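# Flip the small gear and mesh it on the tester

## Task

The small gear currently sits inverted between the gear tester's two centres, with its teeth higher than those of the big gear. Turn it right side up and mount it so that it meshes with the big gear. It must stay in that position on its own, without the robot holding it. Finish by releasing it and moving the grippers away.

## Robot and tools

Robot: two arms, left_arm and right_arm, each with six revolute joints and a parallel two-finger gripper. Their bases sit in the scene frame at left_arm (+0.050, +0.372, 0) m with quat_wxyz (+0.997, 0, 0, -0.071), and right_arm (+0.046, -0.227, 0) m with quat_wxyz (+0.995, 0, 0, -0.103). The scene frame's origin is on the table surface midway between the arms. +z is up, +x points out over the table, and left_arm is on the +y side. The arm names do not mean left or right in any image.

Gripper geometry: the fingers extend along the gripper's +z axis and close along its y axis. The reported end_effector_position is the point between the finger pads, roughly 1 cm short of the fingertips. Each wrist carries a camera on a mount that can bump into things.

Tool execute_actions(actions, pictures). actions is a list holding at most one item.
- Empty list: nothing is commanded. It returns the current state together with the camera pictures.
- Motion item {"rows": [...], "steps": n}: n is 3 to 15 control steps, each 1/30 s, and defaults to 15. Each row covers one step, and the final row repeats if there are fewer rows than steps.
- Wait item {"steps": n}: n is up to 300. No new command is sent; the call returns once that many steps have passed since the previous result.
- pictures: true attaches the images to a motion or wait result.
A refused call sends nothing to the robot.

Row layout: a single flat list of 14 numbers covering both arms, even when only one arm moves. The first 7 are left_arm: waist, shoulder, elbow, wrist pitch, wrist yaw, wrist roll, then gripper opening. The last 7 are the same order for right_arm. The six joint values are absolute target angles in radians, on the same scale as the Joint positions line; they are not offsets.

Joint ranges in radians, for each arm:
- waist -2.618 to 3.054
- shoulder 0.000 to 3.142
- elbow 0.000 to 3.142
- wrist pitch -1.571 to 1.571
- wrist yaw -1.571 to 1.571
- wrist roll -2.094 to 2.094
The true ends can differ from these by up to 0.036 rad either way. A call is refused if a target exceeds an end by more than 0.036 rad and is also farther out than that joint's last reported angle. A target beyond the real end is clipped to it, and the result may then say "joint sent to its limit". That line can refer to an earlier action that is still running. If the line is absent, that does not prove more travel exists.

Gripper opening: an absolute value from -1 (closed) to +1 (fully open). Between those extremes, the fingers go to where grip_measured would read the commanded number. To hold something, keep commanding below the current grip_measured: about 0.03 below gives a firm grip, and a smaller margin gives a gentler one. The pad force tops out around 50-62 N and is weaker on very thin parts. At first contact the pads can briefly squeeze much harder.

Motion limits: each joint target is kept within a fixed lead of the measured angle. The leads are 0.202 rad for the waist, 0.258 for the shoulder, 0.238 for the elbow, 0.573 for wrist pitch, and 0.522 for wrist yaw and wrist roll. If a step's targets would move the gripper more than 70 mm from where it is, all of that arm's targets are scaled back. Distant targets therefore take several calls.

Timing: the simulation keeps running while you compose replies. Each motion result is captured 3 steps before the action ends, and those last steps run afterwards. Arms keep moving toward the last row sent until they settle, or until any step is HELD; after that, only a new action moves them on. Fingers that are still opening or closing finish their travel.

Reading results:
- State line: for each arm, end_effector_position in metres and end_effector_quat_wxyz, both in the scene frame. The position can be somewhat off, especially at long reach.
- Joint positions and Joint velocities: one block per arm, giving the six joints (rad, rad/s) and then the finger-pad gap (m, m/s). The gap is 0.094 m when fully open.
- grip_measured: the measured opening on the command scale. It can be off by about 1 mm, with a fixed bias for each gripper.
- "joint command not followed": a clearance check altered or blocked some joint targets; the rest of the row was still applied.
- HELD: marks each step where your row, or part of it, was not sent.
- Joint torques: total drive output in joint order. It is nonzero even in free air and includes offsets, scaling and noise.
- MOTOR HOT: appears from 75 °C. At 90 °C that arm halts for 10 s, and at 100 °C it goes limp and falls. Stops are reported as OVER-TEMPERATURE FAULT. Holding loads heats the motors, including while you think.

Tool zoom_image(camera, region): camera is "cam_left_wrist" or "cam_right_wrist", both 504x504 pixels. region is [x0, y0, x1, y1] in pixels of that camera's latest full image, with (0, 0) at the top-left and a maximum size of 504x504. Approximate pinhole parameters: left fx=fy=390.62, cx=254, cy=249.774; right fx=fy=361.048, cx=253.463, cy=251.795. The right camera has strong radial distortion.

Tool read_manual(section): returns only URDF licence text ("licences"). It does not move anything.

This cannot be undone, and the goal must hold at that moment. Replying without any tool call ends everything.

Avoid:
- knocking or placing anything off the table;
- letting the arms collide or press against each other;
- dropping or slamming parts;
- shoving hard against the tester.
Held parts may occasionally be tugged, and loose objects may be pushed, so re-check the scene before releasing the gear. Once done, open the gripper and withdraw both arms.

Each tool is called as name(argument=value, ...), one argument or row to a line, values as JSON.

## Session

execute_actions(
  actions=[],
)

Scene clock: 0.00 s of 4200.00 s.
left_arm: end_effector_position=(+0.3669, +0.1676, +0.3138) grip_measured=+1.000 end_effector_quat_wxyz=(-0.024, -0.221, +0.834, -0.505) | right_arm: end_effector_position=(+0.4325, -0.4524, +0.2430) grip_measured=+1.000 end_effector_quat_wxyz=(+0.230, +0.698, +0.656, +0.173)
Joint positions: left_arm=[-0.043  1.528  1.595 -1.031  0.935 -1.017  0.094] | right_arm=[-0.421  1.801  1.869 -1.103 -0.245  1.073  0.094]
Joint velocities: left_arm=[ 0.007 -0.002  0.002 -0.007 -0.037  0.081  0.   ] | right_arm=[-0.012  0.012  0.012 -0.051  0.095 -0.081  0.   ]
Joint torques (N m, as the arm reports them, + toward a larger angle): no reading

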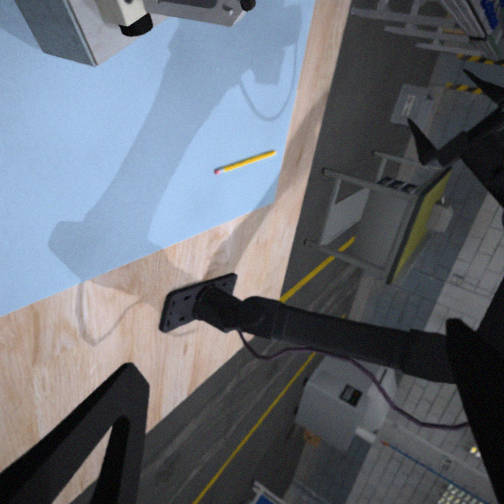

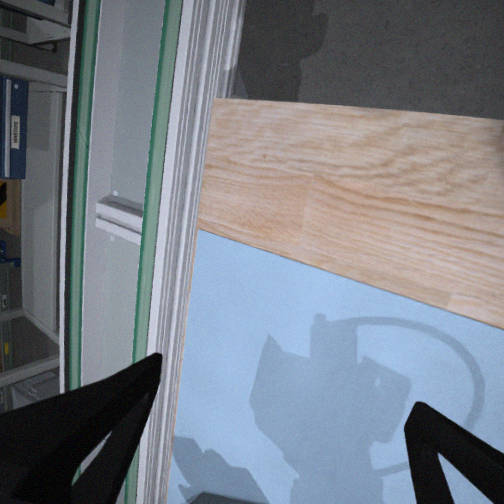

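execute_actions(
  actions=[
    {"rows": [[-0.1,1.45,1.52,-1.01,0.8,-0.87,1,-0.3,1.7,1.77,-1.08,-0.2,0.92,1],[-0.2,1.35,1.43,-0.98,0.6,-0.65,1,-0.1,1.55,1.62,-1.04,-0.15,0.7,1],[-0.3,1.25,1.33,-0.95,0.4,-0.45,1,0.1,1.4,1.47,-1.0,-0.1,0.45,1],[-0.4,1.1,1.2,-0.92,0.2,-0.2,1,0.3,1.2,1.3,-0.95,-0.05,0.2,1],[-0.45,1.0,1.1,-0.9,0,0,1,0.5,1.0,1.1,-0.9,0,0,1]], "steps": 15},
  ],
)

execute_actions(
  actions=[
    {"steps": 30},
  ],
  pictures=true,
)

Scene clock: 0.80 s of 4200.00 s.
left_arm: end_effector_position=(+0.2685, +0.1930, +0.2480) grip_measured=+1.000 end_effector_quat_wxyz=(+0.317, +0.230, +0.899, -0.196) | right_arm: end_effector_position=(+0.3366, -0.1921, +0.2212) grip_measured=+1.000 end_effector_quat_wxyz=(+0.313, +0.052, +0.946, +0.071)
Joint positions: left_arm=[-0.459  0.996  1.111 -0.933  0.141 -0.156  0.094] | right_arm=[ 0.294  1.091  1.115 -0.942 -0.048  0.214  0.094]
Joint velocities: left_arm=[ 0.002 -0.017 -0.002  0.388 -1.004  0.989  0.   ] | right_arm=[ 2.22  -1.668 -0.554 -0.227  0.183 -1.429  0.   ]
Joint torques (N m, as the arm reports them, + toward a larger angle): left_arm=[ 0.65 -1.37  5.16  1.33 -0.01  0.03] | right_arm=[-1.23 -1.55  8.1   1.84  0.18 -0.02]
Steps of this call (steps 1 to 12: nothing new was sent; steps 13 to 24: the first 12 steps of this action). Readings (joint positions):
13: left_arm=[-0.049 1.520 1.585 -1.022 0.917 -0.998] | right_arm=[-0.411 1.792 1.853 -1.091 -0.234 1.053]
14: left_arm=[-0.070 1.493 1.547 -0.999 0.859 -0.943] | right_arm=[-0.388 1.761 1.803 -1.066 -0.215 1.009]
16: left_arm=[-0.180 1.372 1.397 -0.950 0.667 -0.761] | right_arm=[-0.297 1.663 1.661 -1.034 -0.171 0.859]
20: left_arm=[-0.446 1.071 1.127 -0.947 0.323 -0.375] | right_arm=[-0.017 1.386 1.344 -0.952 -0.085 0.499]
24: the state above

Scene clock: 1.80 s of 4200.00 s.
left_arm: end_effector_position=(+0.2865, +0.2089, +0.2512) grip_measured=+1.000 end_effector_quat_wxyz=(+0.361, +0.273, +0.884, -0.118) | right_arm: end_effector_position=(+0.3184, -0.1433, +0.2476) grip_measured=+1.000 end_effector_quat_wxyz=(+0.369, -0.133, +0.918, +0.059)
Joint positions: left_arm=[-0.459  0.996  1.111 -0.907  0.01  -0.006  0.094] | right_arm=[ 0.497  0.993  1.105 -0.917 -0.007  0.007  0.094]
Joint velocities: left_arm=[ 0.012 -0.022  0.002  0.051  0.007  0.007  0.   ] | right_arm=[ 0.017 -0.007 -0.012  0.007  0.051 -0.037  0.   ]
Joint torques (N m, as the arm reports them, + toward a larger angle): left_arm=[ 0.58 -1.24  5.14  1.5  -0.11  0.09] | right_arm=[ 0.26 -1.07  6.2   1.5   0.08 -0.07]
Kept back: nothing.
Steps of this call (steps 1 to 3: the last 3 steps of your previous action; steps 4 to 30: the robot went on to your last target). Readings (joint positions):
1: left_arm=[-0.459 0.996 1.111 -0.927 0.114 -0.125] | right_arm=[0.371 1.045 1.105 -0.945 -0.043 0.172]
2: left_arm=[-0.459 0.996 1.111 -0.924 0.092 -0.101] | right_arm=[0.436 1.015 1.105 -0.940 -0.042 0.138]
4: left_arm=[-0.459 0.996 1.111 -0.916 0.061 -0.067] | right_arm=[0.493 0.990 1.105 -0.926 -0.041 0.088]
8: left_arm=[-0.459 0.996 1.111 -0.911 0.030 -0.030] | right_arm=[0.497 0.993 1.105 -0.919 -0.022 0.040]
30: the state above
All arms were judged still, so your last target was given up. Only a new action makes them travel on or press farther. Fingers that are still opening or closing keep moving.

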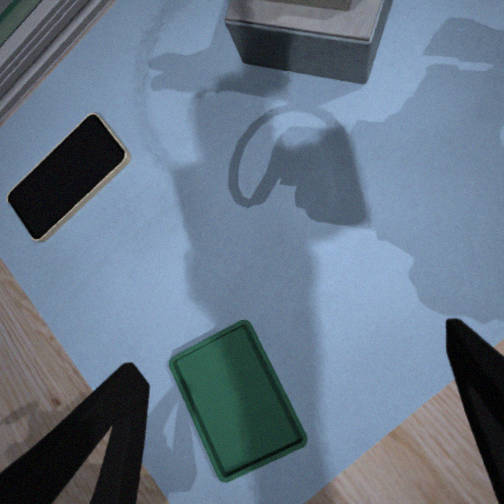

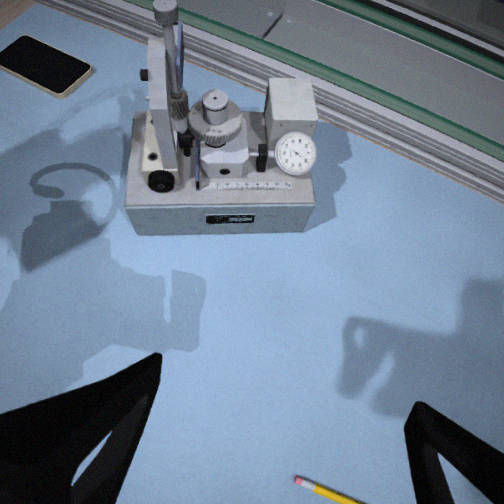

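zoom_image(
  camera="cam_right_wrist",
  region=[110, 0, 340, 240],
)

Region (110, 0, 340, 240) of cam_right_wrist's 504x504 image, scaled by 2.100, with more detail than that image has; it fills the left 483 columns of this view, and the rest is white.

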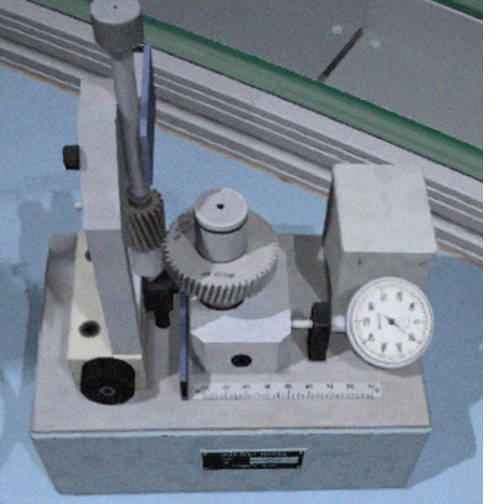

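execute_actions(
  actions=[
    {"rows": [[-0.46,0.98,1.07,-0.83,0,0,1,0.52,0.97,1.03,-0.8,0,0,1],[-0.46,0.96,1.03,-0.75,0,0,1,0.55,0.95,0.95,-0.67,0,0,1],[-0.46,0.94,0.99,-0.65,0,0,1,0.58,0.92,0.85,-0.52,0,0,1],[-0.46,0.92,0.95,-0.56,0,0,1,0.61,0.89,0.75,-0.36,0,0,1],[-0.46,0.90,0.91,-0.47,0,0,1,0.64,0.87,0.65,-0.2,0,0,1],[-0.46,0.88,0.88,-0.38,0,0,1,0.67,0.84,0.56,-0.06,0,0,1],[-0.46,0.86,0.85,-0.32,0,0,1,0.70,0.82,0.49,0.05,0,0,1],[-0.463,0.854,0.836,-0.283,0,0,1,0.71,0.813,0.457,0.105,0,0,1]], "steps": 15},
  ],
)

execute_actions(
  actions=[
    {"steps": 15},
  ],
  pictures=true,
)

Scene clock: 3.97 s of 4200.00 s.
left_arm: end_effector_position=(+0.3166, +0.1883, +0.2657) grip_measured=+1.000 end_effector_quat_wxyz=(+0.508, +0.251, +0.808, -0.163) | right_arm: end_effector_position=(+0.3172, -0.0789, +0.1487) grip_measured=+1.000 end_effector_quat_wxyz=(+0.483, -0.212, +0.841, +0.125)
Joint positions: left_arm=[-0.459  0.883  0.843 -0.405  0.01  -0.005  0.094] | right_arm=[ 0.702  0.849  0.437 -0.115 -0.002  0.005  0.094]
Joint velocities: left_arm=[ 0.012 -0.042 -0.017  0.784  0.051  0.066  0.   ] | right_arm=[-0.007  0.002 -0.212  0.872 -0.051 -0.007  0.   ]
Joint torques (N m, as the arm reports them, + toward a larger angle): left_arm=[-0.23 -4.17  5.88  1.71 -0.1   0.01] | right_arm=[ 0.69 -4.15  9.5   2.43  0.04 -0.05]
Steps of this call (steps 1 to 53: nothing new was sent; steps 54 to 65: the first 12 steps of this action). Readings (joint positions):
54: left_arm=[-0.459 0.996 1.107 -0.898 0.010 -0.005] | right_arm=[0.499 0.991 1.095 -0.901 -0.006 0.006]
55: left_arm=[-0.459 0.992 1.094 -0.872 0.010 -0.005] | right_arm=[0.508 0.982 1.066 -0.855 -0.004 0.006]
57: left_arm=[-0.459 0.972 1.034 -0.777 0.010 -0.005] | right_arm=[0.550 0.944 0.939 -0.698 -0.001 0.006]
61: left_arm=[-0.459 0.906 0.881 -0.543 0.010 -0.005] | right_arm=[0.669 0.865 0.601 -0.301 0.000 0.006]
65: the state above

Scene clock: 4.47 s of 4200.00 s.
left_arm: end_effector_position=(+0.3247, +0.1828, +0.2934) grip_measured=+1.000 end_effector_quat_wxyz=(+0.555, +0.241, +0.776, -0.177) | right_arm: end_effector_position=(+0.3340, -0.0697, +0.1967) grip_measured=+1.000 end_effector_quat_wxyz=(+0.568, -0.198, +0.785, +0.147)
Joint positions: left_arm=[-0.459  0.878  0.843 -0.291  0.01  -0.005  0.094] | right_arm=[ 0.702  0.835  0.435  0.083 -0.002  0.005  0.094]
Joint velocities: left_arm=[-0.012 -0.017  0.002  0.022  0.022  0.051  0.   ] | right_arm=[ 0.007 -0.022 -0.022 -0.022  0.081 -0.081  0.   ]
Joint torques (N m, as the arm reports them, + toward a larger angle): left_arm=[-0.32 -3.71  5.95  1.82 -0.13  0.06] | right_arm=[ 0.67 -2.94  8.63  1.79  0.01 -0.06]
Kept back: nothing.
Steps of this call (steps 1 to 3: the last 3 steps of your previous action; steps 4 to 15: the robot went on to your last target). Readings (joint positions):
1: left_arm=[-0.459 0.881 0.843 -0.379 0.010 -0.005] | right_arm=[0.702 0.849 0.435 -0.087 -0.002 0.005]
2: left_arm=[-0.459 0.880 0.843 -0.358 0.010 -0.005] | right_arm=[0.702 0.848 0.435 -0.053 -0.002 0.005]
4: left_arm=[-0.459 0.878 0.843 -0.330 0.010 -0.005] | right_arm=[0.702 0.841 0.435 0.003 -0.002 0.005]
8: left_arm=[-0.459 0.878 0.843 -0.303 0.010 -0.005] | right_arm=[0.702 0.835 0.435 0.060 -0.002 0.005]
15: the state above

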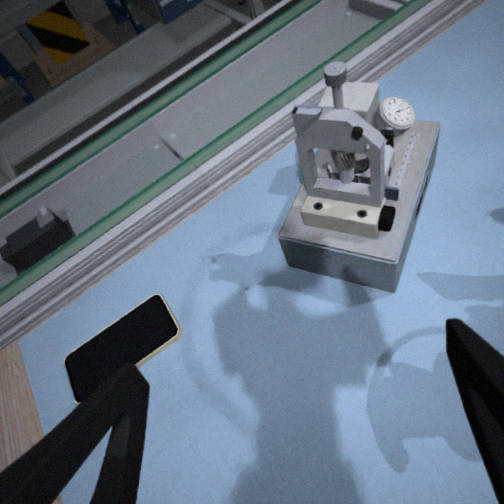

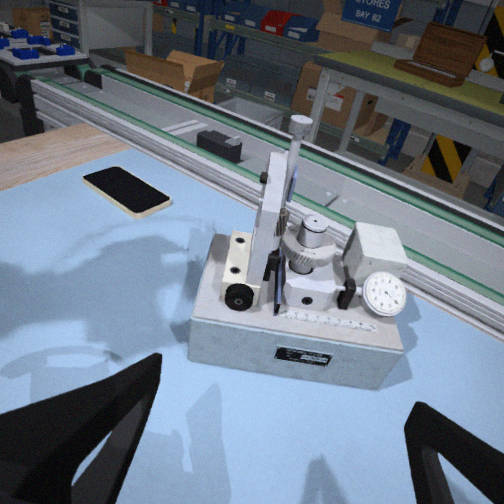

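zoom_image(
  camera="cam_left_wrist",
  region=[270, 50, 450, 300],
)

zoom_image(
  camera="cam_right_wrist",
  region=[200, 100, 420, 340],
)

Region (270, 50, 450, 300) of cam_left_wrist's 504x504 image, scaled by 2.016, with more detail than that image has; it fills the left 363 columns of this view, and the rest is white.

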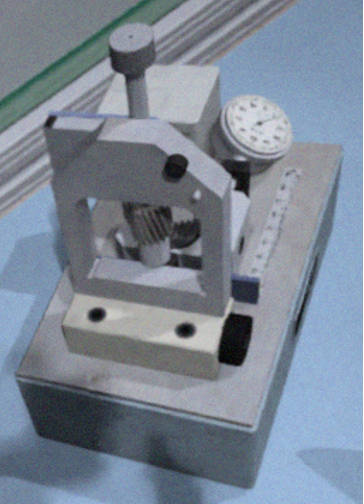

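Region (200, 100, 420, 340) of cam_right_wrist's 504x504 image, scaled by 2.100, with more detail than that image has; it fills the left 462 columns of this view, and the rest is white.

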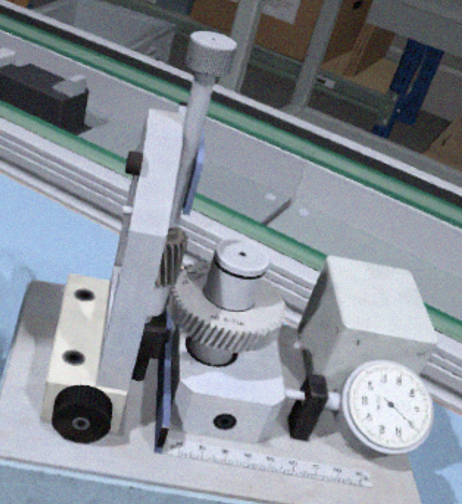

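execute_actions(
  actions=[
    {"rows": [[-0.48,0.9,0.86,-0.29,0,0,1,0.70,0.95,0.65,-0.1,0,0,1],[-0.50,0.95,0.88,-0.29,0,0,1,0.70,1.1,0.9,-0.3,0,0,1],[-0.53,1.0,0.90,-0.29,0,0,1,0.70,1.25,1.15,-0.5,0,0,1],[-0.56,1.05,0.93,-0.29,0,0,1,0.70,1.4,1.4,-0.7,0,0,1],[-0.58,1.1,0.96,-0.29,0,0,1,0.70,1.55,1.65,-0.9,0,0,1],[-0.60,1.15,0.98,-0.29,0,0,1,0.70,1.7,1.9,-1.1,0,0,1],[-0.61,1.18,1.0,-0.29,0,0,1,0.70,1.85,2.1,-1.27,0,0,1],[-0.62,1.2,1.01,-0.29,0,0,1,0.70,1.984,2.308,-1.424,0,0,1]], "steps": 15},
  ],
)

execute_actions(
  actions=[
    {"steps": 25},
  ],
  pictures=true,
)

Scene clock: 7.27 s of 4200.00 s.
left_arm: end_effector_position=(+0.3373, +0.1017, +0.2446) grip_measured=+1.000 end_effector_quat_wxyz=(+0.466, +0.318, +0.804, -0.187) | right_arm: end_effector_position=(+0.3645, -0.0532, +0.0862) grip_measured=+1.000 end_effector_quat_wxyz=(+0.072, -0.243, +0.967, +0.020)
Joint positions: left_arm=[-0.615  1.209  0.977 -0.287  0.001 -0.004  0.094] | right_arm=[ 0.702  1.791  1.374 -1.005 -0.002  0.005  0.094]
Joint velocities: left_arm=[ 0.002  0.032  0.002 -0.066  0.007  0.037  0.   ] | right_arm=[ 0.012  2.65   2.43  -2.821  0.037 -0.037  0.   ]
Joint torques (N m, as the arm reports them, + toward a larger angle): left_arm=[-0.45 -5.68  8.76  1.79 -0.02  0.04] | right_arm=[-0.23 -8.61  6.4   0.7   0.02 -0.05]
Steps of this call (steps 1 to 15: the robot went on to your last target; steps 16 to 72: nothing new was sent; steps 73 to 84: the first 12 steps of this action). Readings (joint positions):
73: left_arm=[-0.460 0.878 0.843 -0.289 0.008 -0.005] | right_arm=[0.702 0.848 0.461 0.049 -0.002 0.005]
74: left_arm=[-0.466 0.884 0.845 -0.289 0.006 -0.005] | right_arm=[0.702 0.900 0.522 -0.020 -0.002 0.005]
76: left_arm=[-0.501 0.938 0.872 -0.288 0.001 -0.005] | right_arm=[0.702 1.066 0.693 -0.191 -0.002 0.005]
80: left_arm=[-0.591 1.134 0.965 -0.279 0.001 -0.005] | right_arm=[0.702 1.424 1.037 -0.597 -0.002 0.005]
84: the state above

Scene clock: 8.10 s of 4200.00 s.
left_arm: end_effector_position=(+0.3374, +0.1015, +0.2459) grip_measured=+1.000 end_effector_quat_wxyz=(+0.467, +0.318, +0.804, -0.187) | right_arm: end_effector_position=(+0.4441, -0.0113, +0.2725) grip_measured=+1.000 end_effector_quat_wxyz=(+0.228, -0.239, +0.942, +0.056)
Joint positions: left_arm=[-0.615  1.209  0.981 -0.288  0.001 -0.004  0.094] | right_arm=[ 0.702  1.98   2.295 -1.412  0.004 -0.     0.094]
Joint velocities: left_arm=[ 0.002 -0.012 -0.002  0.007 -0.095  0.037  0.   ] | right_arm=[ 0.007  0.076 -0.017 -0.022  0.037 -0.037  0.   ]
Joint torques (N m, as the arm reports them, + toward a larger angle): left_arm=[-0.3  -5.49  8.41  1.66 -0.05  0.04] | right_arm=[ -0.23 -10.6    6.63   0.91  -0.05   0.01]
Kept back: nothing.
Steps of this call (steps 1 to 3: the last 3 steps of your previous action; steps 4 to 25: the robot went on to your last target). Readings (joint positions):
1: left_arm=[-0.615 1.209 0.977 -0.289 0.001 -0.004] | right_arm=[0.702 1.877 1.453 -1.087 -0.002 0.005]
2: left_arm=[-0.615 1.209 0.979 -0.288 0.001 -0.004] | right_arm=[0.702 1.950 1.525 -1.151 -0.002 0.005]
4: left_arm=[-0.615 1.209 0.980 -0.288 0.001 -0.004] | right_arm=[0.702 2.035 1.646 -1.278 -0.002 0.002]
8: left_arm=[-0.615 1.209 0.981 -0.288 0.001 -0.004] | right_arm=[0.702 2.051 1.819 -1.438 0.004 -0.000]
25: the state above

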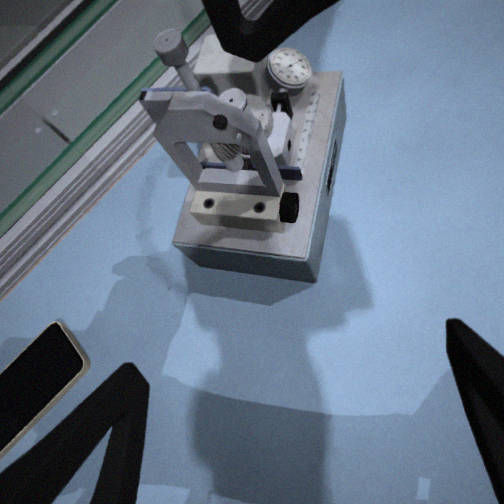

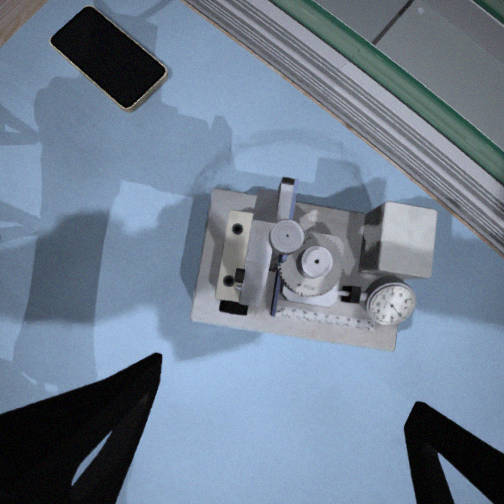

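zoom_image(
  camera="cam_right_wrist",
  region=[180, 165, 450, 360],
)

zoom_image(
  camera="cam_left_wrist",
  region=[130, 20, 360, 290],
)

Region (180, 165, 450, 360) of cam_right_wrist's 504x504 image, scaled by 1.867, with more detail than that image has.

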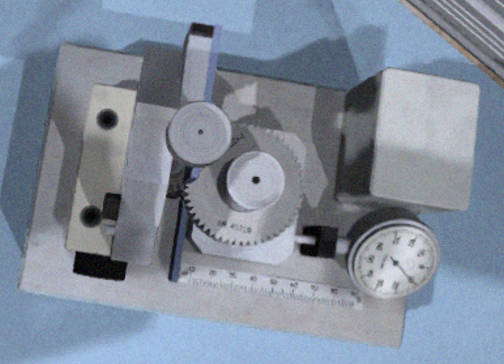

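Region (130, 20, 360, 290) of cam_left_wrist's 504x504 image, scaled by 1.867, with more detail than that image has; it fills the left 429 columns of this view, and the rest is white.

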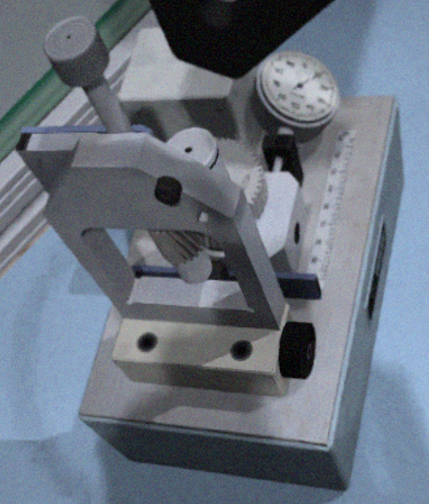

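execute_actions(
  actions=[
    {"rows": [[-0.58,1.2,1.0,-0.25,0,0,1,0.68,1.98,2.3,-1.36,0,0,1],[-0.54,1.2,1.0,-0.2,0,0,1,0.66,1.97,2.3,-1.29,0,0,1],[-0.50,1.2,1.0,-0.14,0,0,1,0.63,1.95,2.28,-1.2,0,0,1],[-0.45,1.2,1.0,-0.07,0,0,1,0.60,1.92,2.25,-1.1,0,0,1],[-0.40,1.2,1.0,0.0,0,0,1,0.57,1.89,2.22,-1.0,0,0,1],[-0.35,1.2,1.0,0.07,0,0,1,0.54,1.86,2.19,-0.9,0,0,1],[-0.30,1.2,1.0,0.14,0,0,1,0.51,1.83,2.16,-0.8,0,0,1],[-0.25,1.2,1.0,0.21,0,0,1,0.48,1.80,2.13,-0.7,0,0,1],[-0.20,1.2,1.0,0.28,0,0,1,0.45,1.77,2.10,-0.6,0,0,1],[-0.15,1.2,1.0,0.35,0,0,1,0.42,1.74,2.07,-0.5,0,0,1],[-0.10,1.2,1.0,0.42,0,0,1,0.39,1.71,2.04,-0.4,0,0,1],[-0.06,1.2,1.0,0.49,0,0,1,0.36,1.68,2.01,-0.3,0,0,1],[-0.03,1.2,1.0,0.55,0,0,1,0.33,1.65,1.98,-0.2,0,0,1],[-0.01,1.2,1.0,0.60,0,0,1,0.31,1.62,1.95,-0.1,0,0,1],[0.0,1.2,1.0,0.63,0,0,1,0.30,1.60,1.93,0.0,0,0,1]], "steps": 15},
  ],
)

execute_actions(
  actions=[
    {"steps": 20},
  ],
  pictures=true,
)

Scene clock: 10.57 s of 4200.00 s.
left_arm: end_effector_position=(+0.4552, +0.2390, +0.3507) grip_measured=+1.000 end_effector_quat_wxyz=(+0.672, +0.116, +0.723, -0.110) | right_arm: end_effector_position=(+0.5452, -0.0935, +0.3514) grip_measured=+1.000 end_effector_quat_wxyz=(+0.457, -0.116, +0.880, +0.061)
Joint positions: left_arm=[-0.175  1.209  0.981  0.156  0.005 -0.003  0.094] | right_arm=[ 0.465  1.849  2.113 -0.877 -0.003 -0.     0.094]
Joint velocities: left_arm=[ 1.184 -0.002 -0.007  1.516 -0.037  0.022  0.   ] | right_arm=[-0.657 -0.618 -0.642  1.648  0.037  0.022  0.   ]
Joint torques (N m, as the arm reports them, + toward a larger angle): left_arm=[ 0.1  -5.42  7.55  1.81 -0.07 -0.01] | right_arm=[ -0.32 -13.47   6.2    1.51   0.02   0.02]
Steps of this call (steps 1 to 30: the robot went on to your last target; steps 31 to 62: nothing new was sent; steps 63 to 74: the first 12 steps of this action). Readings (joint positions):
63: left_arm=[-0.612 1.209 0.981 -0.286 0.002 -0.004] | right_arm=[0.701 1.985 2.295 -1.410 0.004 -0.000]
64: left_arm=[-0.601 1.209 0.981 -0.277 0.005 -0.004] | right_arm=[0.698 1.985 2.295 -1.398 0.003 -0.000]
66: left_arm=[-0.546 1.209 0.981 -0.230 0.010 -0.003] | right_arm=[0.674 1.980 2.284 -1.328 -0.001 -0.000]
70: left_arm=[-0.356 1.209 0.981 -0.052 0.009 -0.003] | right_arm=[0.569 1.925 2.198 -1.101 -0.003 -0.000]
74: the state above

Scene clock: 11.23 s of 4200.00 s.
left_arm: end_effector_position=(+0.4545, +0.3168, +0.4638) grip_measured=+1.000 end_effector_quat_wxyz=(+0.829, +0.036, +0.554, -0.058) | right_arm: end_effector_position=(+0.5217, -0.1773, +0.5960) grip_measured=+1.000 end_effector_quat_wxyz=(+0.806, -0.031, +0.590, +0.041)
Joint positions: left_arm=[ 0.002  1.209  0.981  0.621 -0.005 -0.003  0.094] | right_arm=[ 0.308  1.609  1.949 -0.032 -0.001 -0.     0.094]
Joint velocities: left_arm=[-0.012  0.007 -0.002  0.037 -0.022  0.022  0.   ] | right_arm=[ 0.002 -0.002 -0.002  0.081  0.066 -0.007  0.   ]
Joint torques (N m, as the arm reports them, + toward a larger angle): left_arm=[-0.06 -5.32  7.57  1.6   0.03  0.03] | right_arm=[-0.75 -8.04  4.88  1.65 -0.01  0.01]
Kept back: nothing.
Steps of this call (steps 1 to 3: the last 3 steps of your previous action; steps 4 to 20: the robot went on to your last target). Readings (joint positions):
1: left_arm=[-0.134 1.209 0.981 0.211 0.004 -0.003] | right_arm=[0.441 1.827 2.091 -0.822 -0.003 -0.000]
2: left_arm=[-0.095 1.209 0.981 0.268 0.003 -0.003] | right_arm=[0.418 1.803 2.067 -0.769 -0.003 -0.000]
4: left_arm=[-0.032 1.209 0.981 0.386 -0.000 -0.003] | right_arm=[0.375 1.756 2.022 -0.665 -0.003 -0.000]
8: left_arm=[0.002 1.209 0.981 0.540 -0.005 -0.003] | right_arm=[0.322 1.687 1.974 -0.441 -0.001 -0.000]
20: the state above

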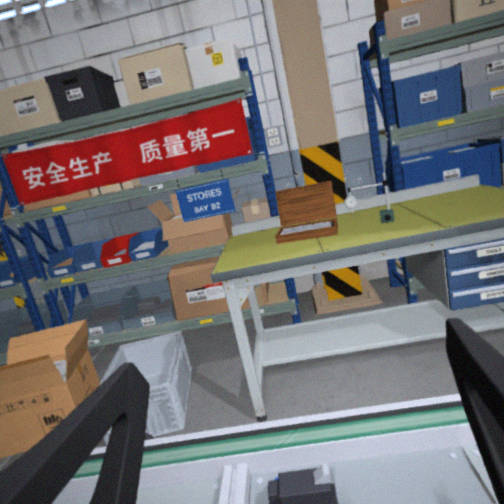

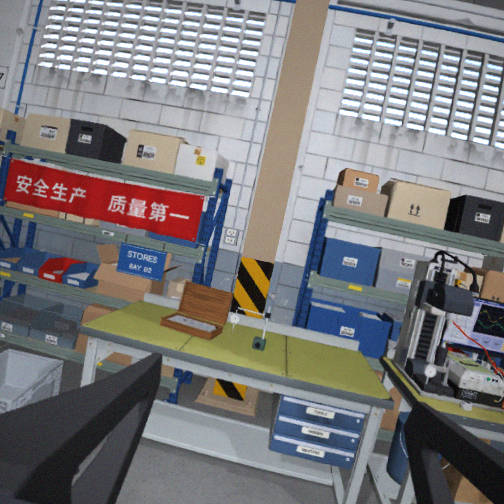

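execute_actions(
  actions=[],
)

Scene clock: 11.30 s of 4200.00 s.
left_arm: end_effector_position=(+0.4543, +0.3168, +0.4641) grip_measured=+1.000 end_effector_quat_wxyz=(+0.830, +0.036, +0.554, -0.058) | right_arm: end_effector_position=(+0.5214, -0.1773, +0.5971) grip_measured=+1.000 end_effector_quat_wxyz=(+0.807, -0.031, +0.588, +0.041)
Joint positions: left_arm=[ 0.002  1.209  0.981  0.622 -0.005 -0.003  0.094] | right_arm=[ 0.308  1.609  1.949 -0.028 -0.001 -0.     0.094]
Joint velocities: left_arm=[ 0.012  0.007 -0.002  0.037 -0.037  0.037  0.   ] | right_arm=[-0.002  0.002  0.002  0.066  0.007 -0.007  0.   ]
Joint torques (N m, as the arm reports them, + toward a larger angle): left_arm=[-0.28 -5.23  7.65  1.61  0.03  0.04] | right_arm=[-0.75 -7.87  4.9   1.69  0.    0.01]
Kept back: nothing.
Steps of this call (steps 1 to 2: the robot went on to your last target). Readings (joint positions):
1: left_arm=[0.002 1.209 0.981 0.621 -0.005 -0.003] | right_arm=[0.308 1.609 1.949 -0.030 -0.001 -0.000]
2: the state above

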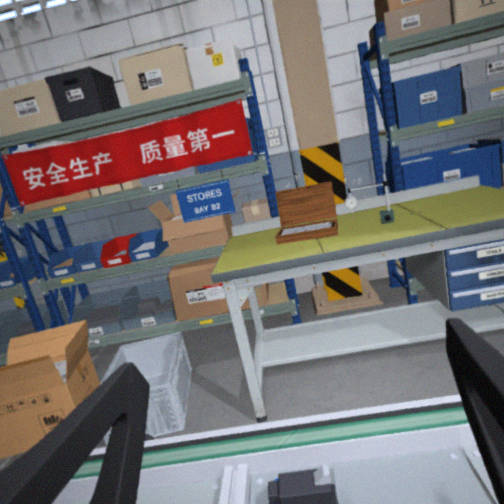

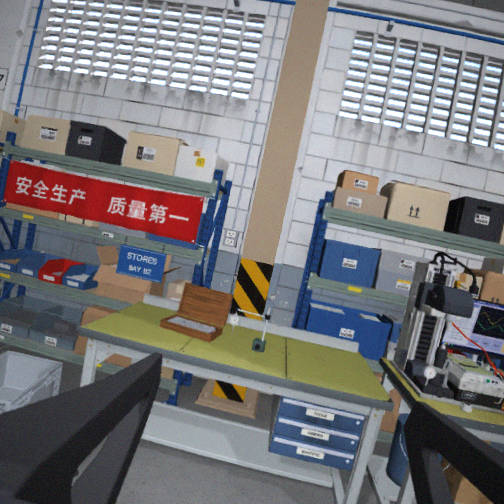

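zoom_image(
  camera="cam_left_wrist",
  region=[190, 30, 358, 198],
)

zoom_image(
  camera="cam_right_wrist",
  region=[160, 130, 328, 298],
)

Region (190, 30, 358, 198) of cam_left_wrist's 504x504 image, scaled by 3.000, with more detail than that image has.

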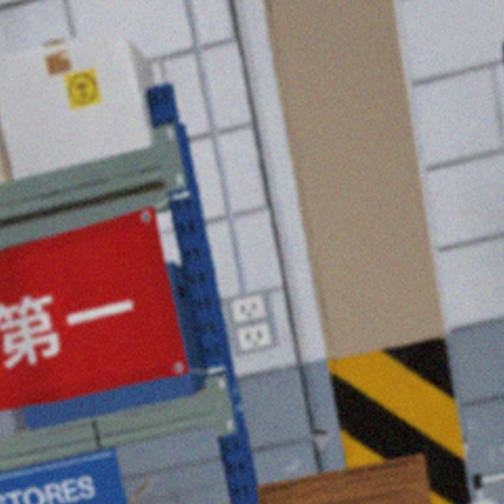

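Region (160, 130, 328, 298) of cam_right_wrist's 504x504 image, scaled by 3.000, with more detail than that image has.

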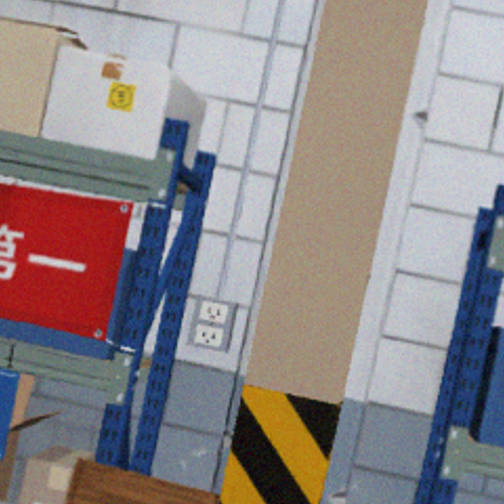

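execute_actions(
  actions=[
    {"rows": [[0.0,1.2,1.0,0.63,0,0.05,1,0.30,1.60,1.93,-0.02,0,0.05,1],[0.0,1.2,1.0,0.63,0,0.1,1,0.30,1.60,1.93,-0.02,0,0.1,1],[0.0,1.2,1.0,0.63,0,0.17,1,0.30,1.60,1.93,-0.02,0,0.17,1],[0.0,1.2,1.0,0.63,0,0.24,1,0.30,1.60,1.93,-0.02,0,0.24,1],[0.0,1.2,1.0,0.63,0,0.31,1,0.30,1.60,1.93,-0.02,0,0.31,1],[0.0,1.2,1.0,0.63,0,0.38,1,0.30,1.60,1.93,-0.02,0,0.38,1],[0.0,1.2,1.0,0.63,0,0.45,1,0.30,1.60,1.93,-0.02,0,0.45,1],[0.0,1.2,1.0,0.63,0,0.5,1,0.30,1.60,1.93,-0.02,0,0.5,1]], "steps": 15},
  ],
)

execute_actions(
  actions=[
    {"steps": 20},
  ],
  pictures=true,
)

Scene clock: 12.10 s of 4200.00 s.
left_arm: end_effector_position=(+0.4541, +0.3168, +0.4647) grip_measured=+1.000 end_effector_quat_wxyz=(+0.825, +0.147, +0.534, +0.112) | right_arm: end_effector_position=(+0.5205, -0.1774, +0.5997) grip_measured=+1.000 end_effector_quat_wxyz=(+0.786, +0.087, +0.578, +0.203)
Joint positions: left_arm=[ 0.002  1.209  0.981  0.625 -0.005  0.406  0.094] | right_arm=[ 0.308  1.609  1.949 -0.017 -0.001  0.403  0.094]
Joint velocities: left_arm=[-0.007  0.002 -0.012 -0.007 -0.007  0.535  0.   ] | right_arm=[ 0.007 -0.022  0.012  0.022  0.051  0.593  0.   ]
Joint torques (N m, as the arm reports them, + toward a larger angle): left_arm=[-0.15 -5.27  7.63  1.59  0.05  0.06] | right_arm=[-0.71 -8.01  4.91  1.46  0.    0.05]
Steps of this call (steps 1 to 12: the robot went on to your last target; steps 13 to 24: the first 12 steps of this action). Readings (joint positions):
13: left_arm=[0.002 1.209 0.981 0.624 -0.005 0.004] | right_arm=[0.308 1.609 1.949 -0.017 -0.001 0.005]
14: left_arm=[0.002 1.209 0.981 0.624 -0.005 0.019] | right_arm=[0.308 1.609 1.949 -0.017 -0.001 0.020]
16: left_arm=[0.002 1.209 0.981 0.625 -0.005 0.079] | right_arm=[0.308 1.609 1.949 -0.017 -0.001 0.078]
20: left_arm=[0.002 1.209 0.981 0.625 -0.005 0.273] | right_arm=[0.308 1.609 1.949 -0.017 -0.001 0.271]
24: the state above

Scene clock: 12.77 s of 4200.00 s.
left_arm: end_effector_position=(+0.4541, +0.3168, +0.4647) grip_measured=+1.000 end_effector_quat_wxyz=(+0.819, +0.171, +0.527, +0.149) | right_arm: end_effector_position=(+0.5205, -0.1774, +0.5997) grip_measured=+1.000 end_effector_quat_wxyz=(+0.776, +0.113, +0.573, +0.238)
Joint positions: left_arm=[ 0.002  1.209  0.981  0.625 -0.005  0.496  0.094] | right_arm=[ 0.308  1.609  1.949 -0.017 -0.001  0.493  0.094]
Joint velocities: left_arm=[ 0.012  0.007  0.012 -0.007 -0.022 -0.051  0.   ] | right_arm=[-0.012  0.007  0.002 -0.022 -0.081 -0.022  0.   ]
Joint torques (N m, as the arm reports them, + toward a larger angle): left_arm=[-0.13 -5.31  7.55  1.61  0.04  0.02] | right_arm=[-0.71 -8.01  4.9   1.46  0.    0.06]
Kept back: nothing.
Steps of this call (steps 1 to 3: the last 3 steps of your previous action; steps 4 to 20: the robot went on to your last target). Readings (joint positions):
1: left_arm=[0.002 1.209 0.981 0.625 -0.005 0.425] | right_arm=[0.308 1.609 1.949 -0.017 -0.001 0.421]
2: left_arm=[0.002 1.209 0.981 0.625 -0.005 0.439] | right_arm=[0.308 1.609 1.949 -0.017 -0.001 0.436]
4: left_arm=[0.002 1.209 0.981 0.625 -0.005 0.460] | right_arm=[0.308 1.609 1.949 -0.017 -0.001 0.457]
8: left_arm=[0.002 1.209 0.981 0.625 -0.005 0.482] | right_arm=[0.308 1.609 1.949 -0.017 -0.001 0.479]
20: the state above

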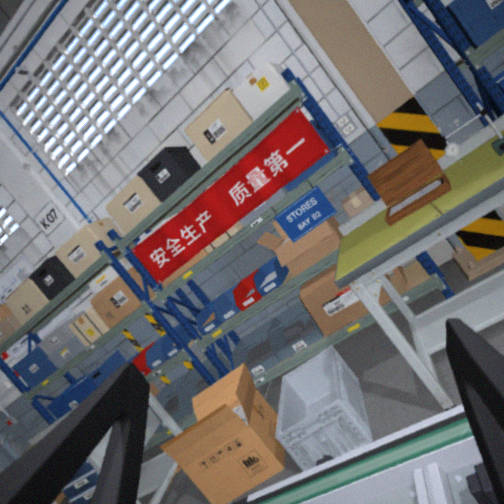

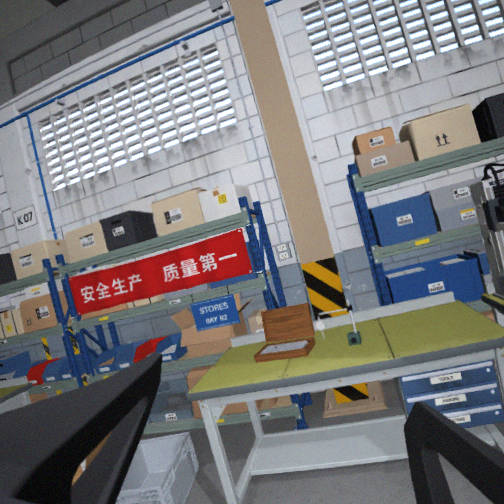

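zoom_image(
  camera="cam_left_wrist",
  region=[250, 50, 418, 218],
)

zoom_image(
  camera="cam_right_wrist",
  region=[190, 150, 358, 318],
)

Region (250, 50, 418, 218) of cam_left_wrist's 504x504 image, scaled by 3.000, with more detail than that image has.

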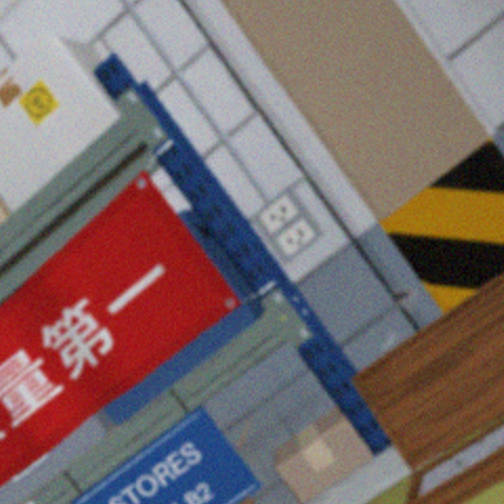

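Region (190, 150, 358, 318) of cam_right_wrist's 504x504 image, scaled by 3.000, with more detail than that image has.

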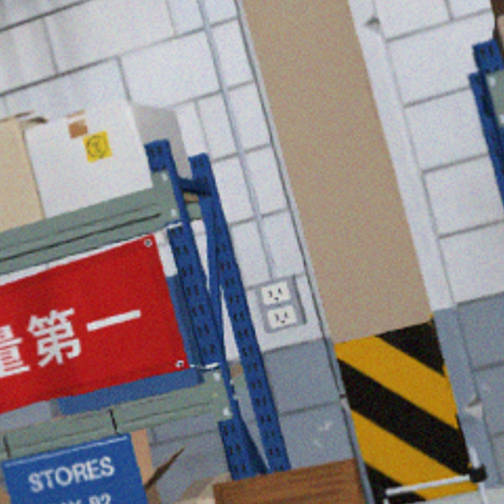

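zoom_image(
  camera="cam_left_wrist",
  region=[60, 300, 228, 468],
)

zoom_image(
  camera="cam_left_wrist",
  region=[336, 280, 504, 448],
)

zoom_image(
  camera="cam_right_wrist",
  region=[60, 320, 228, 488],
)

zoom_image(
  camera="cam_right_wrist",
  region=[336, 336, 504, 504],
)

Region (60, 300, 228, 468) of cam_left_wrist's 504x504 image, scaled by 3.000, with more detail than that image has.

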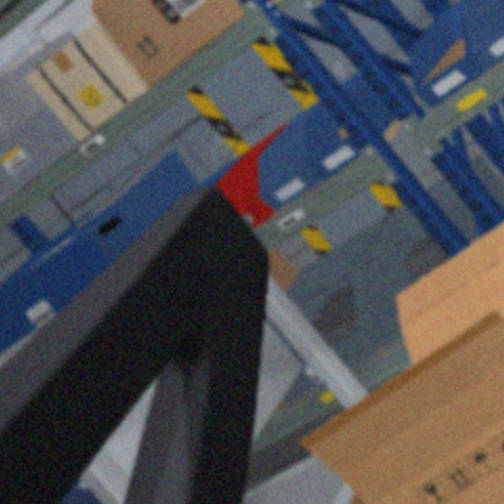

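Region (336, 280, 504, 448) of cam_left_wrist's 504x504 image, scaled by 3.000, with more detail than that image has.

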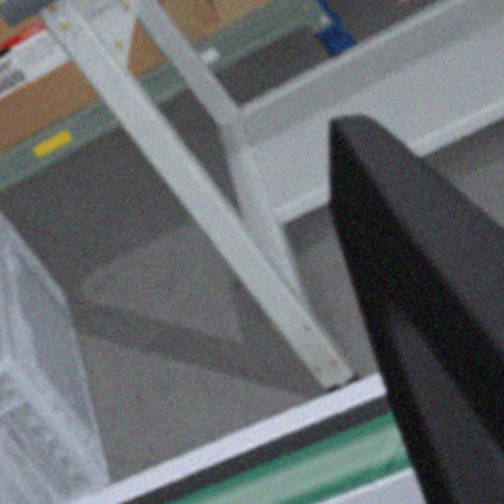

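Region (60, 320, 228, 488) of cam_right_wrist's 504x504 image, scaled by 3.000, with more detail than that image has.

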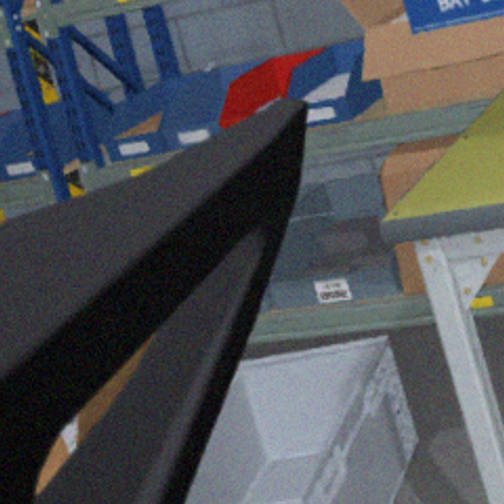

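Region (336, 336, 504, 504) of cam_right_wrist's 504x504 image, scaled by 3.000, with more detail than that image has.

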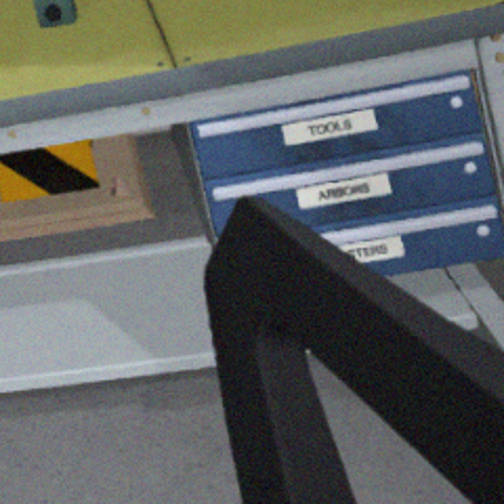

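execute_actions(
  actions=[
    {"rows": [[0.0,1.21,0.99,0.64,0.02,0.49,1,0.295,1.61,1.935,-0.04,-0.03,0.46,1],[0.0,1.225,0.975,0.655,0.05,0.47,1,0.285,1.63,1.94,-0.07,-0.07,0.41,1],[-0.005,1.24,0.96,0.67,0.08,0.45,1,0.275,1.65,1.945,-0.105,-0.11,0.355,1],[-0.005,1.255,0.945,0.685,0.11,0.435,1,0.265,1.67,1.95,-0.14,-0.15,0.30,1],[-0.01,1.27,0.93,0.70,0.14,0.42,1,0.255,1.69,1.955,-0.175,-0.19,0.245,1],[-0.01,1.285,0.915,0.715,0.17,0.40,1,0.245,1.71,1.96,-0.21,-0.23,0.19,1],[-0.015,1.30,0.90,0.73,0.20,0.385,1,0.235,1.73,1.965,-0.245,-0.27,0.135,1],[-0.015,1.315,0.885,0.745,0.23,0.37,1,0.225,1.75,1.97,-0.28,-0.31,0.08,1],[-0.02,1.33,0.87,0.76,0.26,0.35,1,0.215,1.77,1.975,-0.315,-0.35,0.025,1],[-0.02,1.345,0.855,0.775,0.29,0.335,1,0.205,1.79,1.98,-0.35,-0.39,-0.03,1],[-0.025,1.36,0.84,0.79,0.32,0.32,1,0.195,1.81,1.985,-0.385,-0.43,-0.085,1],[-0.025,1.375,0.825,0.805,0.35,0.30,1,0.185,1.83,1.99,-0.42,-0.47,-0.14,1],[-0.03,1.39,0.81,0.82,0.38,0.285,1,0.175,1.85,1.995,-0.455,-0.51,-0.195,1],[-0.03,1.405,0.795,0.835,0.41,0.27,1,0.165,1.87,2.0,-0.49,-0.55,-0.25,1],[-0.035,1.42,0.78,0.85,0.44,0.25,1,0.155,1.89,2.0,-0.525,-0.59,-0.305,1]], "steps": 15},
  ],
)

execute_actions(
  actions=[
    {"rows": [[-0.035,1.435,0.765,0.865,0.47,0.235,1,0.145,1.91,2.005,-0.56,-0.63,-0.36,1],[-0.04,1.45,0.75,0.88,0.50,0.22,1,0.135,1.93,2.005,-0.595,-0.67,-0.42,1],[-0.04,1.465,0.735,0.895,0.53,0.20,1,0.125,1.95,2.01,-0.63,-0.71,-0.48,1],[-0.045,1.48,0.72,0.91,0.56,0.185,1,0.115,1.97,2.01,-0.665,-0.75,-0.54,1],[-0.045,1.495,0.705,0.925,0.59,0.17,1,0.105,1.99,2.015,-0.70,-0.79,-0.60,1],[-0.05,1.51,0.69,0.94,0.62,0.15,1,0.095,2.01,2.015,-0.735,-0.83,-0.66,1],[-0.05,1.525,0.68,0.955,0.65,0.135,1,0.085,2.03,2.02,-0.77,-0.87,-0.72,1],[-0.055,1.54,0.67,0.97,0.68,0.12,1,0.075,2.05,2.02,-0.805,-0.91,-0.78,1],[-0.055,1.555,0.66,0.985,0.71,0.10,1,0.065,2.07,2.025,-0.84,-0.95,-0.84,1],[-0.06,1.57,0.65,1.0,0.74,0.085,1,0.055,2.09,2.025,-0.875,-0.99,-0.90,1],[-0.06,1.585,0.64,1.015,0.77,0.07,1,0.045,2.11,2.03,-0.91,-1.03,-0.96,1],[-0.065,1.60,0.63,1.03,0.79,0.05,1,0.04,2.13,2.03,-0.945,-1.08,-1.02,1],[-0.065,1.615,0.62,1.045,0.81,0.035,1,0.03,2.15,2.035,-0.98,-1.13,-1.08,1],[-0.067,1.63,0.61,1.06,0.83,0.015,1,0.025,2.17,2.035,-1.005,-1.17,-1.13,1],[-0.067,1.645,0.60,1.075,0.84,0.0,1,0.021,2.185,2.035,-1.024,-1.2,-1.176,1]], "steps": 15},
  ],
)

execute_actions(
  actions=[
    {"steps": 25},
  ],
  pictures=true,
)

Scene clock: 18.87 s of 4200.00 s.
left_arm: end_effector_position=(+0.4766, +0.2672, +0.3898) grip_measured=+1.000 end_effector_quat_wxyz=(+0.800, +0.241, +0.549, +0.023) | right_arm: end_effector_position=(+0.5901, -0.1689, +0.4642) grip_measured=+1.000 end_effector_quat_wxyz=(+0.670, -0.076, +0.725, +0.141)
Joint positions: left_arm=[-0.012  1.333  0.87   0.756  0.222  0.376  0.094] | right_arm=[ 0.213  1.777  1.958 -0.246 -0.304  0.084  0.094]
Joint velocities: left_arm=[-0.085  0.549 -0.559  0.256  0.769 -0.462  0.   ] | right_arm=[-0.276  0.852  0.042 -1.092 -1.092 -1.487  0.   ]
Joint torques (N m, as the arm reports them, + toward a larger angle): left_arm=[-0.68 -4.99  5.45  1.63 -0.02 -0.06] | right_arm=[-0.98 -9.45  8.78  1.48 -0.06  0.  ]
Steps of this call (steps 1 to 15: the robot went on to your last target; steps 16 to 90: nothing new was sent; then 2.70 s passed at rest; steps 91 to 102: the first 12 steps of this action). Readings (joint positions):
91: left_arm=[0.002 1.209 0.981 0.625 -0.003 0.497] | right_arm=[0.307 1.609 1.949 -0.018 -0.003 0.490]
92: left_arm=[0.002 1.209 0.981 0.628 0.003 0.495] | right_arm=[0.305 1.610 1.949 -0.022 -0.013 0.479]
94: left_arm=[0.002 1.215 0.980 0.647 0.030 0.481] | right_arm=[0.294 1.616 1.949 -0.040 -0.051 0.431]
98: left_arm=[-0.001 1.259 0.941 0.712 0.116 0.434] | right_arm=[0.253 1.670 1.949 -0.118 -0.163 0.278]
102: the state above

Scene clock: 19.37 s of 4200.00 s.
left_arm: end_effector_position=(+0.4487, +0.1837, +0.2408) grip_measured=+1.000 end_effector_quat_wxyz=(+0.681, +0.338, +0.602, -0.244) | right_arm: end_effector_position=(+0.5788, -0.1638, +0.2390) grip_measured=+1.000 end_effector_quat_wxyz=(+0.448, -0.396, +0.768, +0.230)
Joint positions: left_arm=[-0.05   1.562  0.662  0.959  0.663  0.131  0.094] | right_arm=[ 0.062  2.097  1.993 -0.784 -0.884 -0.762  0.094]
Joint velocities: left_arm=[-0.081  0.413 -0.295  0.403  0.813 -0.491  0.   ] | right_arm=[-0.271  0.505  0.1   -0.96  -1.209 -1.78   0.   ]
Joint torques (N m, as the arm reports them, + toward a larger angle): left_arm=[-0.49 -5.86  4.5   1.62  0.05 -0.11] | right_arm=[ -0.58 -12.35   8.66   1.    -0.53  -0.03]
Steps of this call (steps 1 to 3: the last 3 steps of your previous action; steps 4 to 15: the first 12 steps of this action). Readings (joint positions):
4: left_arm=[-0.022 1.404 0.801 0.795 0.337 0.313] | right_arm=[0.173 1.887 1.960 -0.396 -0.455 -0.127]
5: left_arm=[-0.025 1.419 0.785 0.808 0.366 0.296] | right_arm=[0.163 1.911 1.960 -0.434 -0.493 -0.182]
7: left_arm=[-0.030 1.446 0.757 0.836 0.425 0.264] | right_arm=[0.142 1.953 1.960 -0.507 -0.569 -0.294]
11: left_arm=[-0.040 1.502 0.704 0.898 0.544 0.198] | right_arm=[0.102 2.029 1.975 -0.650 -0.725 -0.526]
15: the state above

Scene clock: 20.20 s of 4200.00 s.
left_arm: end_effector_position=(+0.4215, +0.1630, +0.2108) grip_measured=+1.000 end_effector_quat_wxyz=(+0.630, +0.355, +0.600, -0.341) | right_arm: end_effector_position=(+0.5465, -0.1515, +0.2087) grip_measured=+1.000 end_effector_quat_wxyz=(+0.457, -0.474, +0.675, +0.333)
Joint positions: left_arm=[-0.059  1.638  0.609  1.071  0.83   0.008  0.094] | right_arm=[ 0.023  2.21   2.002 -1.005 -1.176 -1.168  0.094]
Joint velocities: left_arm=[ 0.012 -0.007  0.012 -0.081  0.007  0.022  0.   ] | right_arm=[-0.007 -0.007  0.002 -0.007 -0.051 -0.051  0.   ]
Joint torques (N m, as the arm reports them, + toward a larger angle): left_arm=[-0.59 -6.94  4.46  1.58  0.11 -0.07] | right_arm=[ -0.14 -15.3    8.57   0.57  -0.8   -0.06]
Kept back: nothing.
Steps of this call (steps 1 to 3: the last 3 steps of your previous action; steps 4 to 25: the robot went on to your last target). Readings (joint positions):
1: left_arm=[-0.053 1.576 0.653 0.975 0.689 0.114] | right_arm=[0.053 2.114 1.997 -0.818 -0.926 -0.822]
2: left_arm=[-0.055 1.591 0.643 0.990 0.715 0.097] | right_arm=[0.044 2.133 2.000 -0.850 -0.969 -0.880]
4: left_arm=[-0.059 1.619 0.625 1.017 0.757 0.065] | right_arm=[0.031 2.168 2.002 -0.906 -1.043 -0.983]
8: left_arm=[-0.059 1.638 0.609 1.035 0.802 0.031] | right_arm=[0.023 2.209 2.002 -0.972 -1.117 -1.093]
25: the state above

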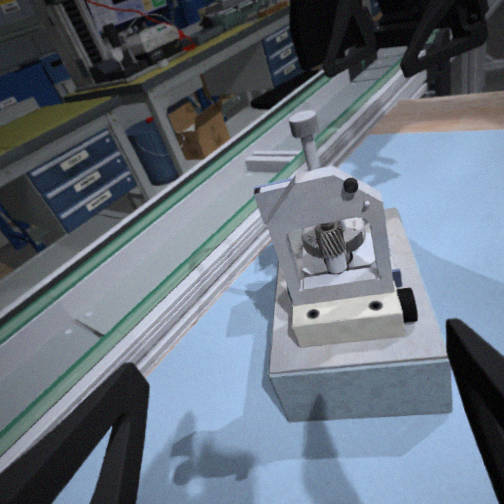

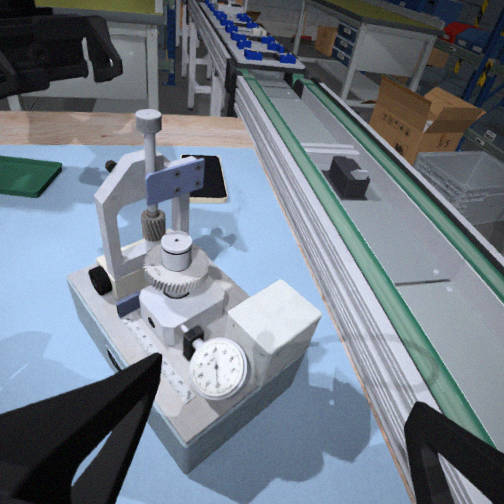

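zoom_image(
  camera="cam_left_wrist",
  region=[240, 100, 440, 360],
)

zoom_image(
  camera="cam_right_wrist",
  region=[60, 100, 260, 360],
)

Region (240, 100, 440, 360) of cam_left_wrist's 504x504 image, scaled by 1.938, with more detail than that image has; it fills the left 388 columns of this view, and the rest is white.

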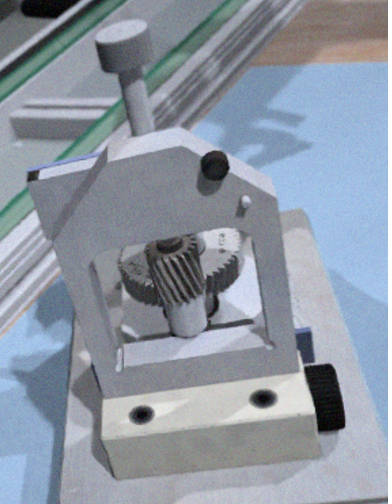

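Region (60, 100, 260, 360) of cam_right_wrist's 504x504 image, scaled by 1.938, with more detail than that image has; it fills the left 388 columns of this view, and the rest is white.

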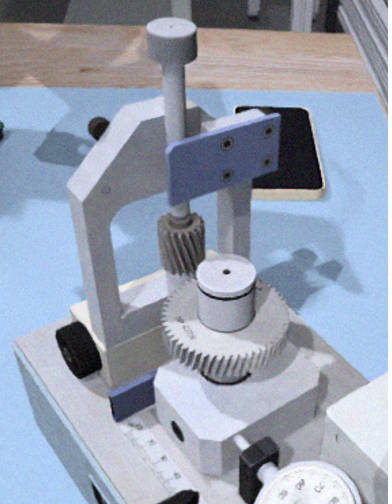

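zoom_image(
  camera="cam_left_wrist",
  region=[250, 160, 400, 310],
)

zoom_image(
  camera="cam_right_wrist",
  region=[85, 140, 225, 280],
)

Region (250, 160, 400, 310) of cam_left_wrist's 504x504 image, scaled by 3.360, with more detail than that image has.

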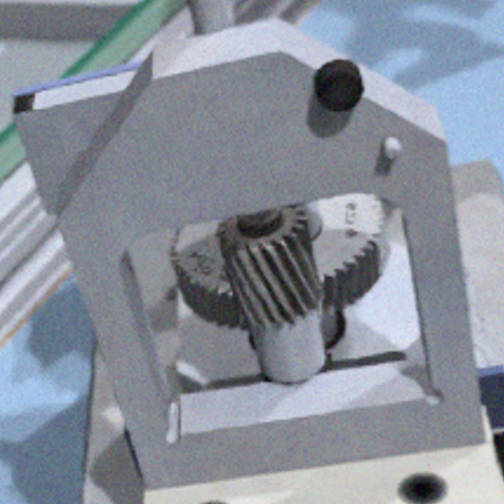

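Region (85, 140, 225, 280) of cam_right_wrist's 504x504 image, scaled by 3.600, with more detail than that image has.

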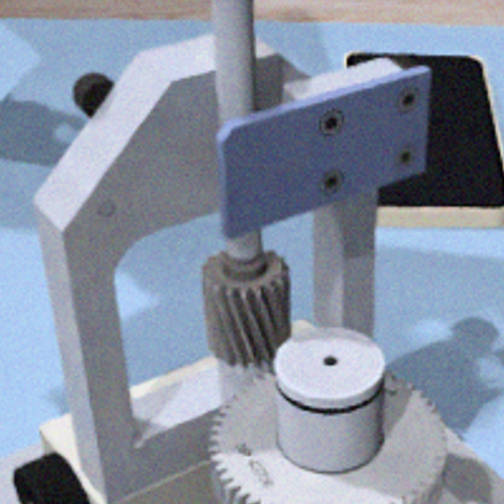

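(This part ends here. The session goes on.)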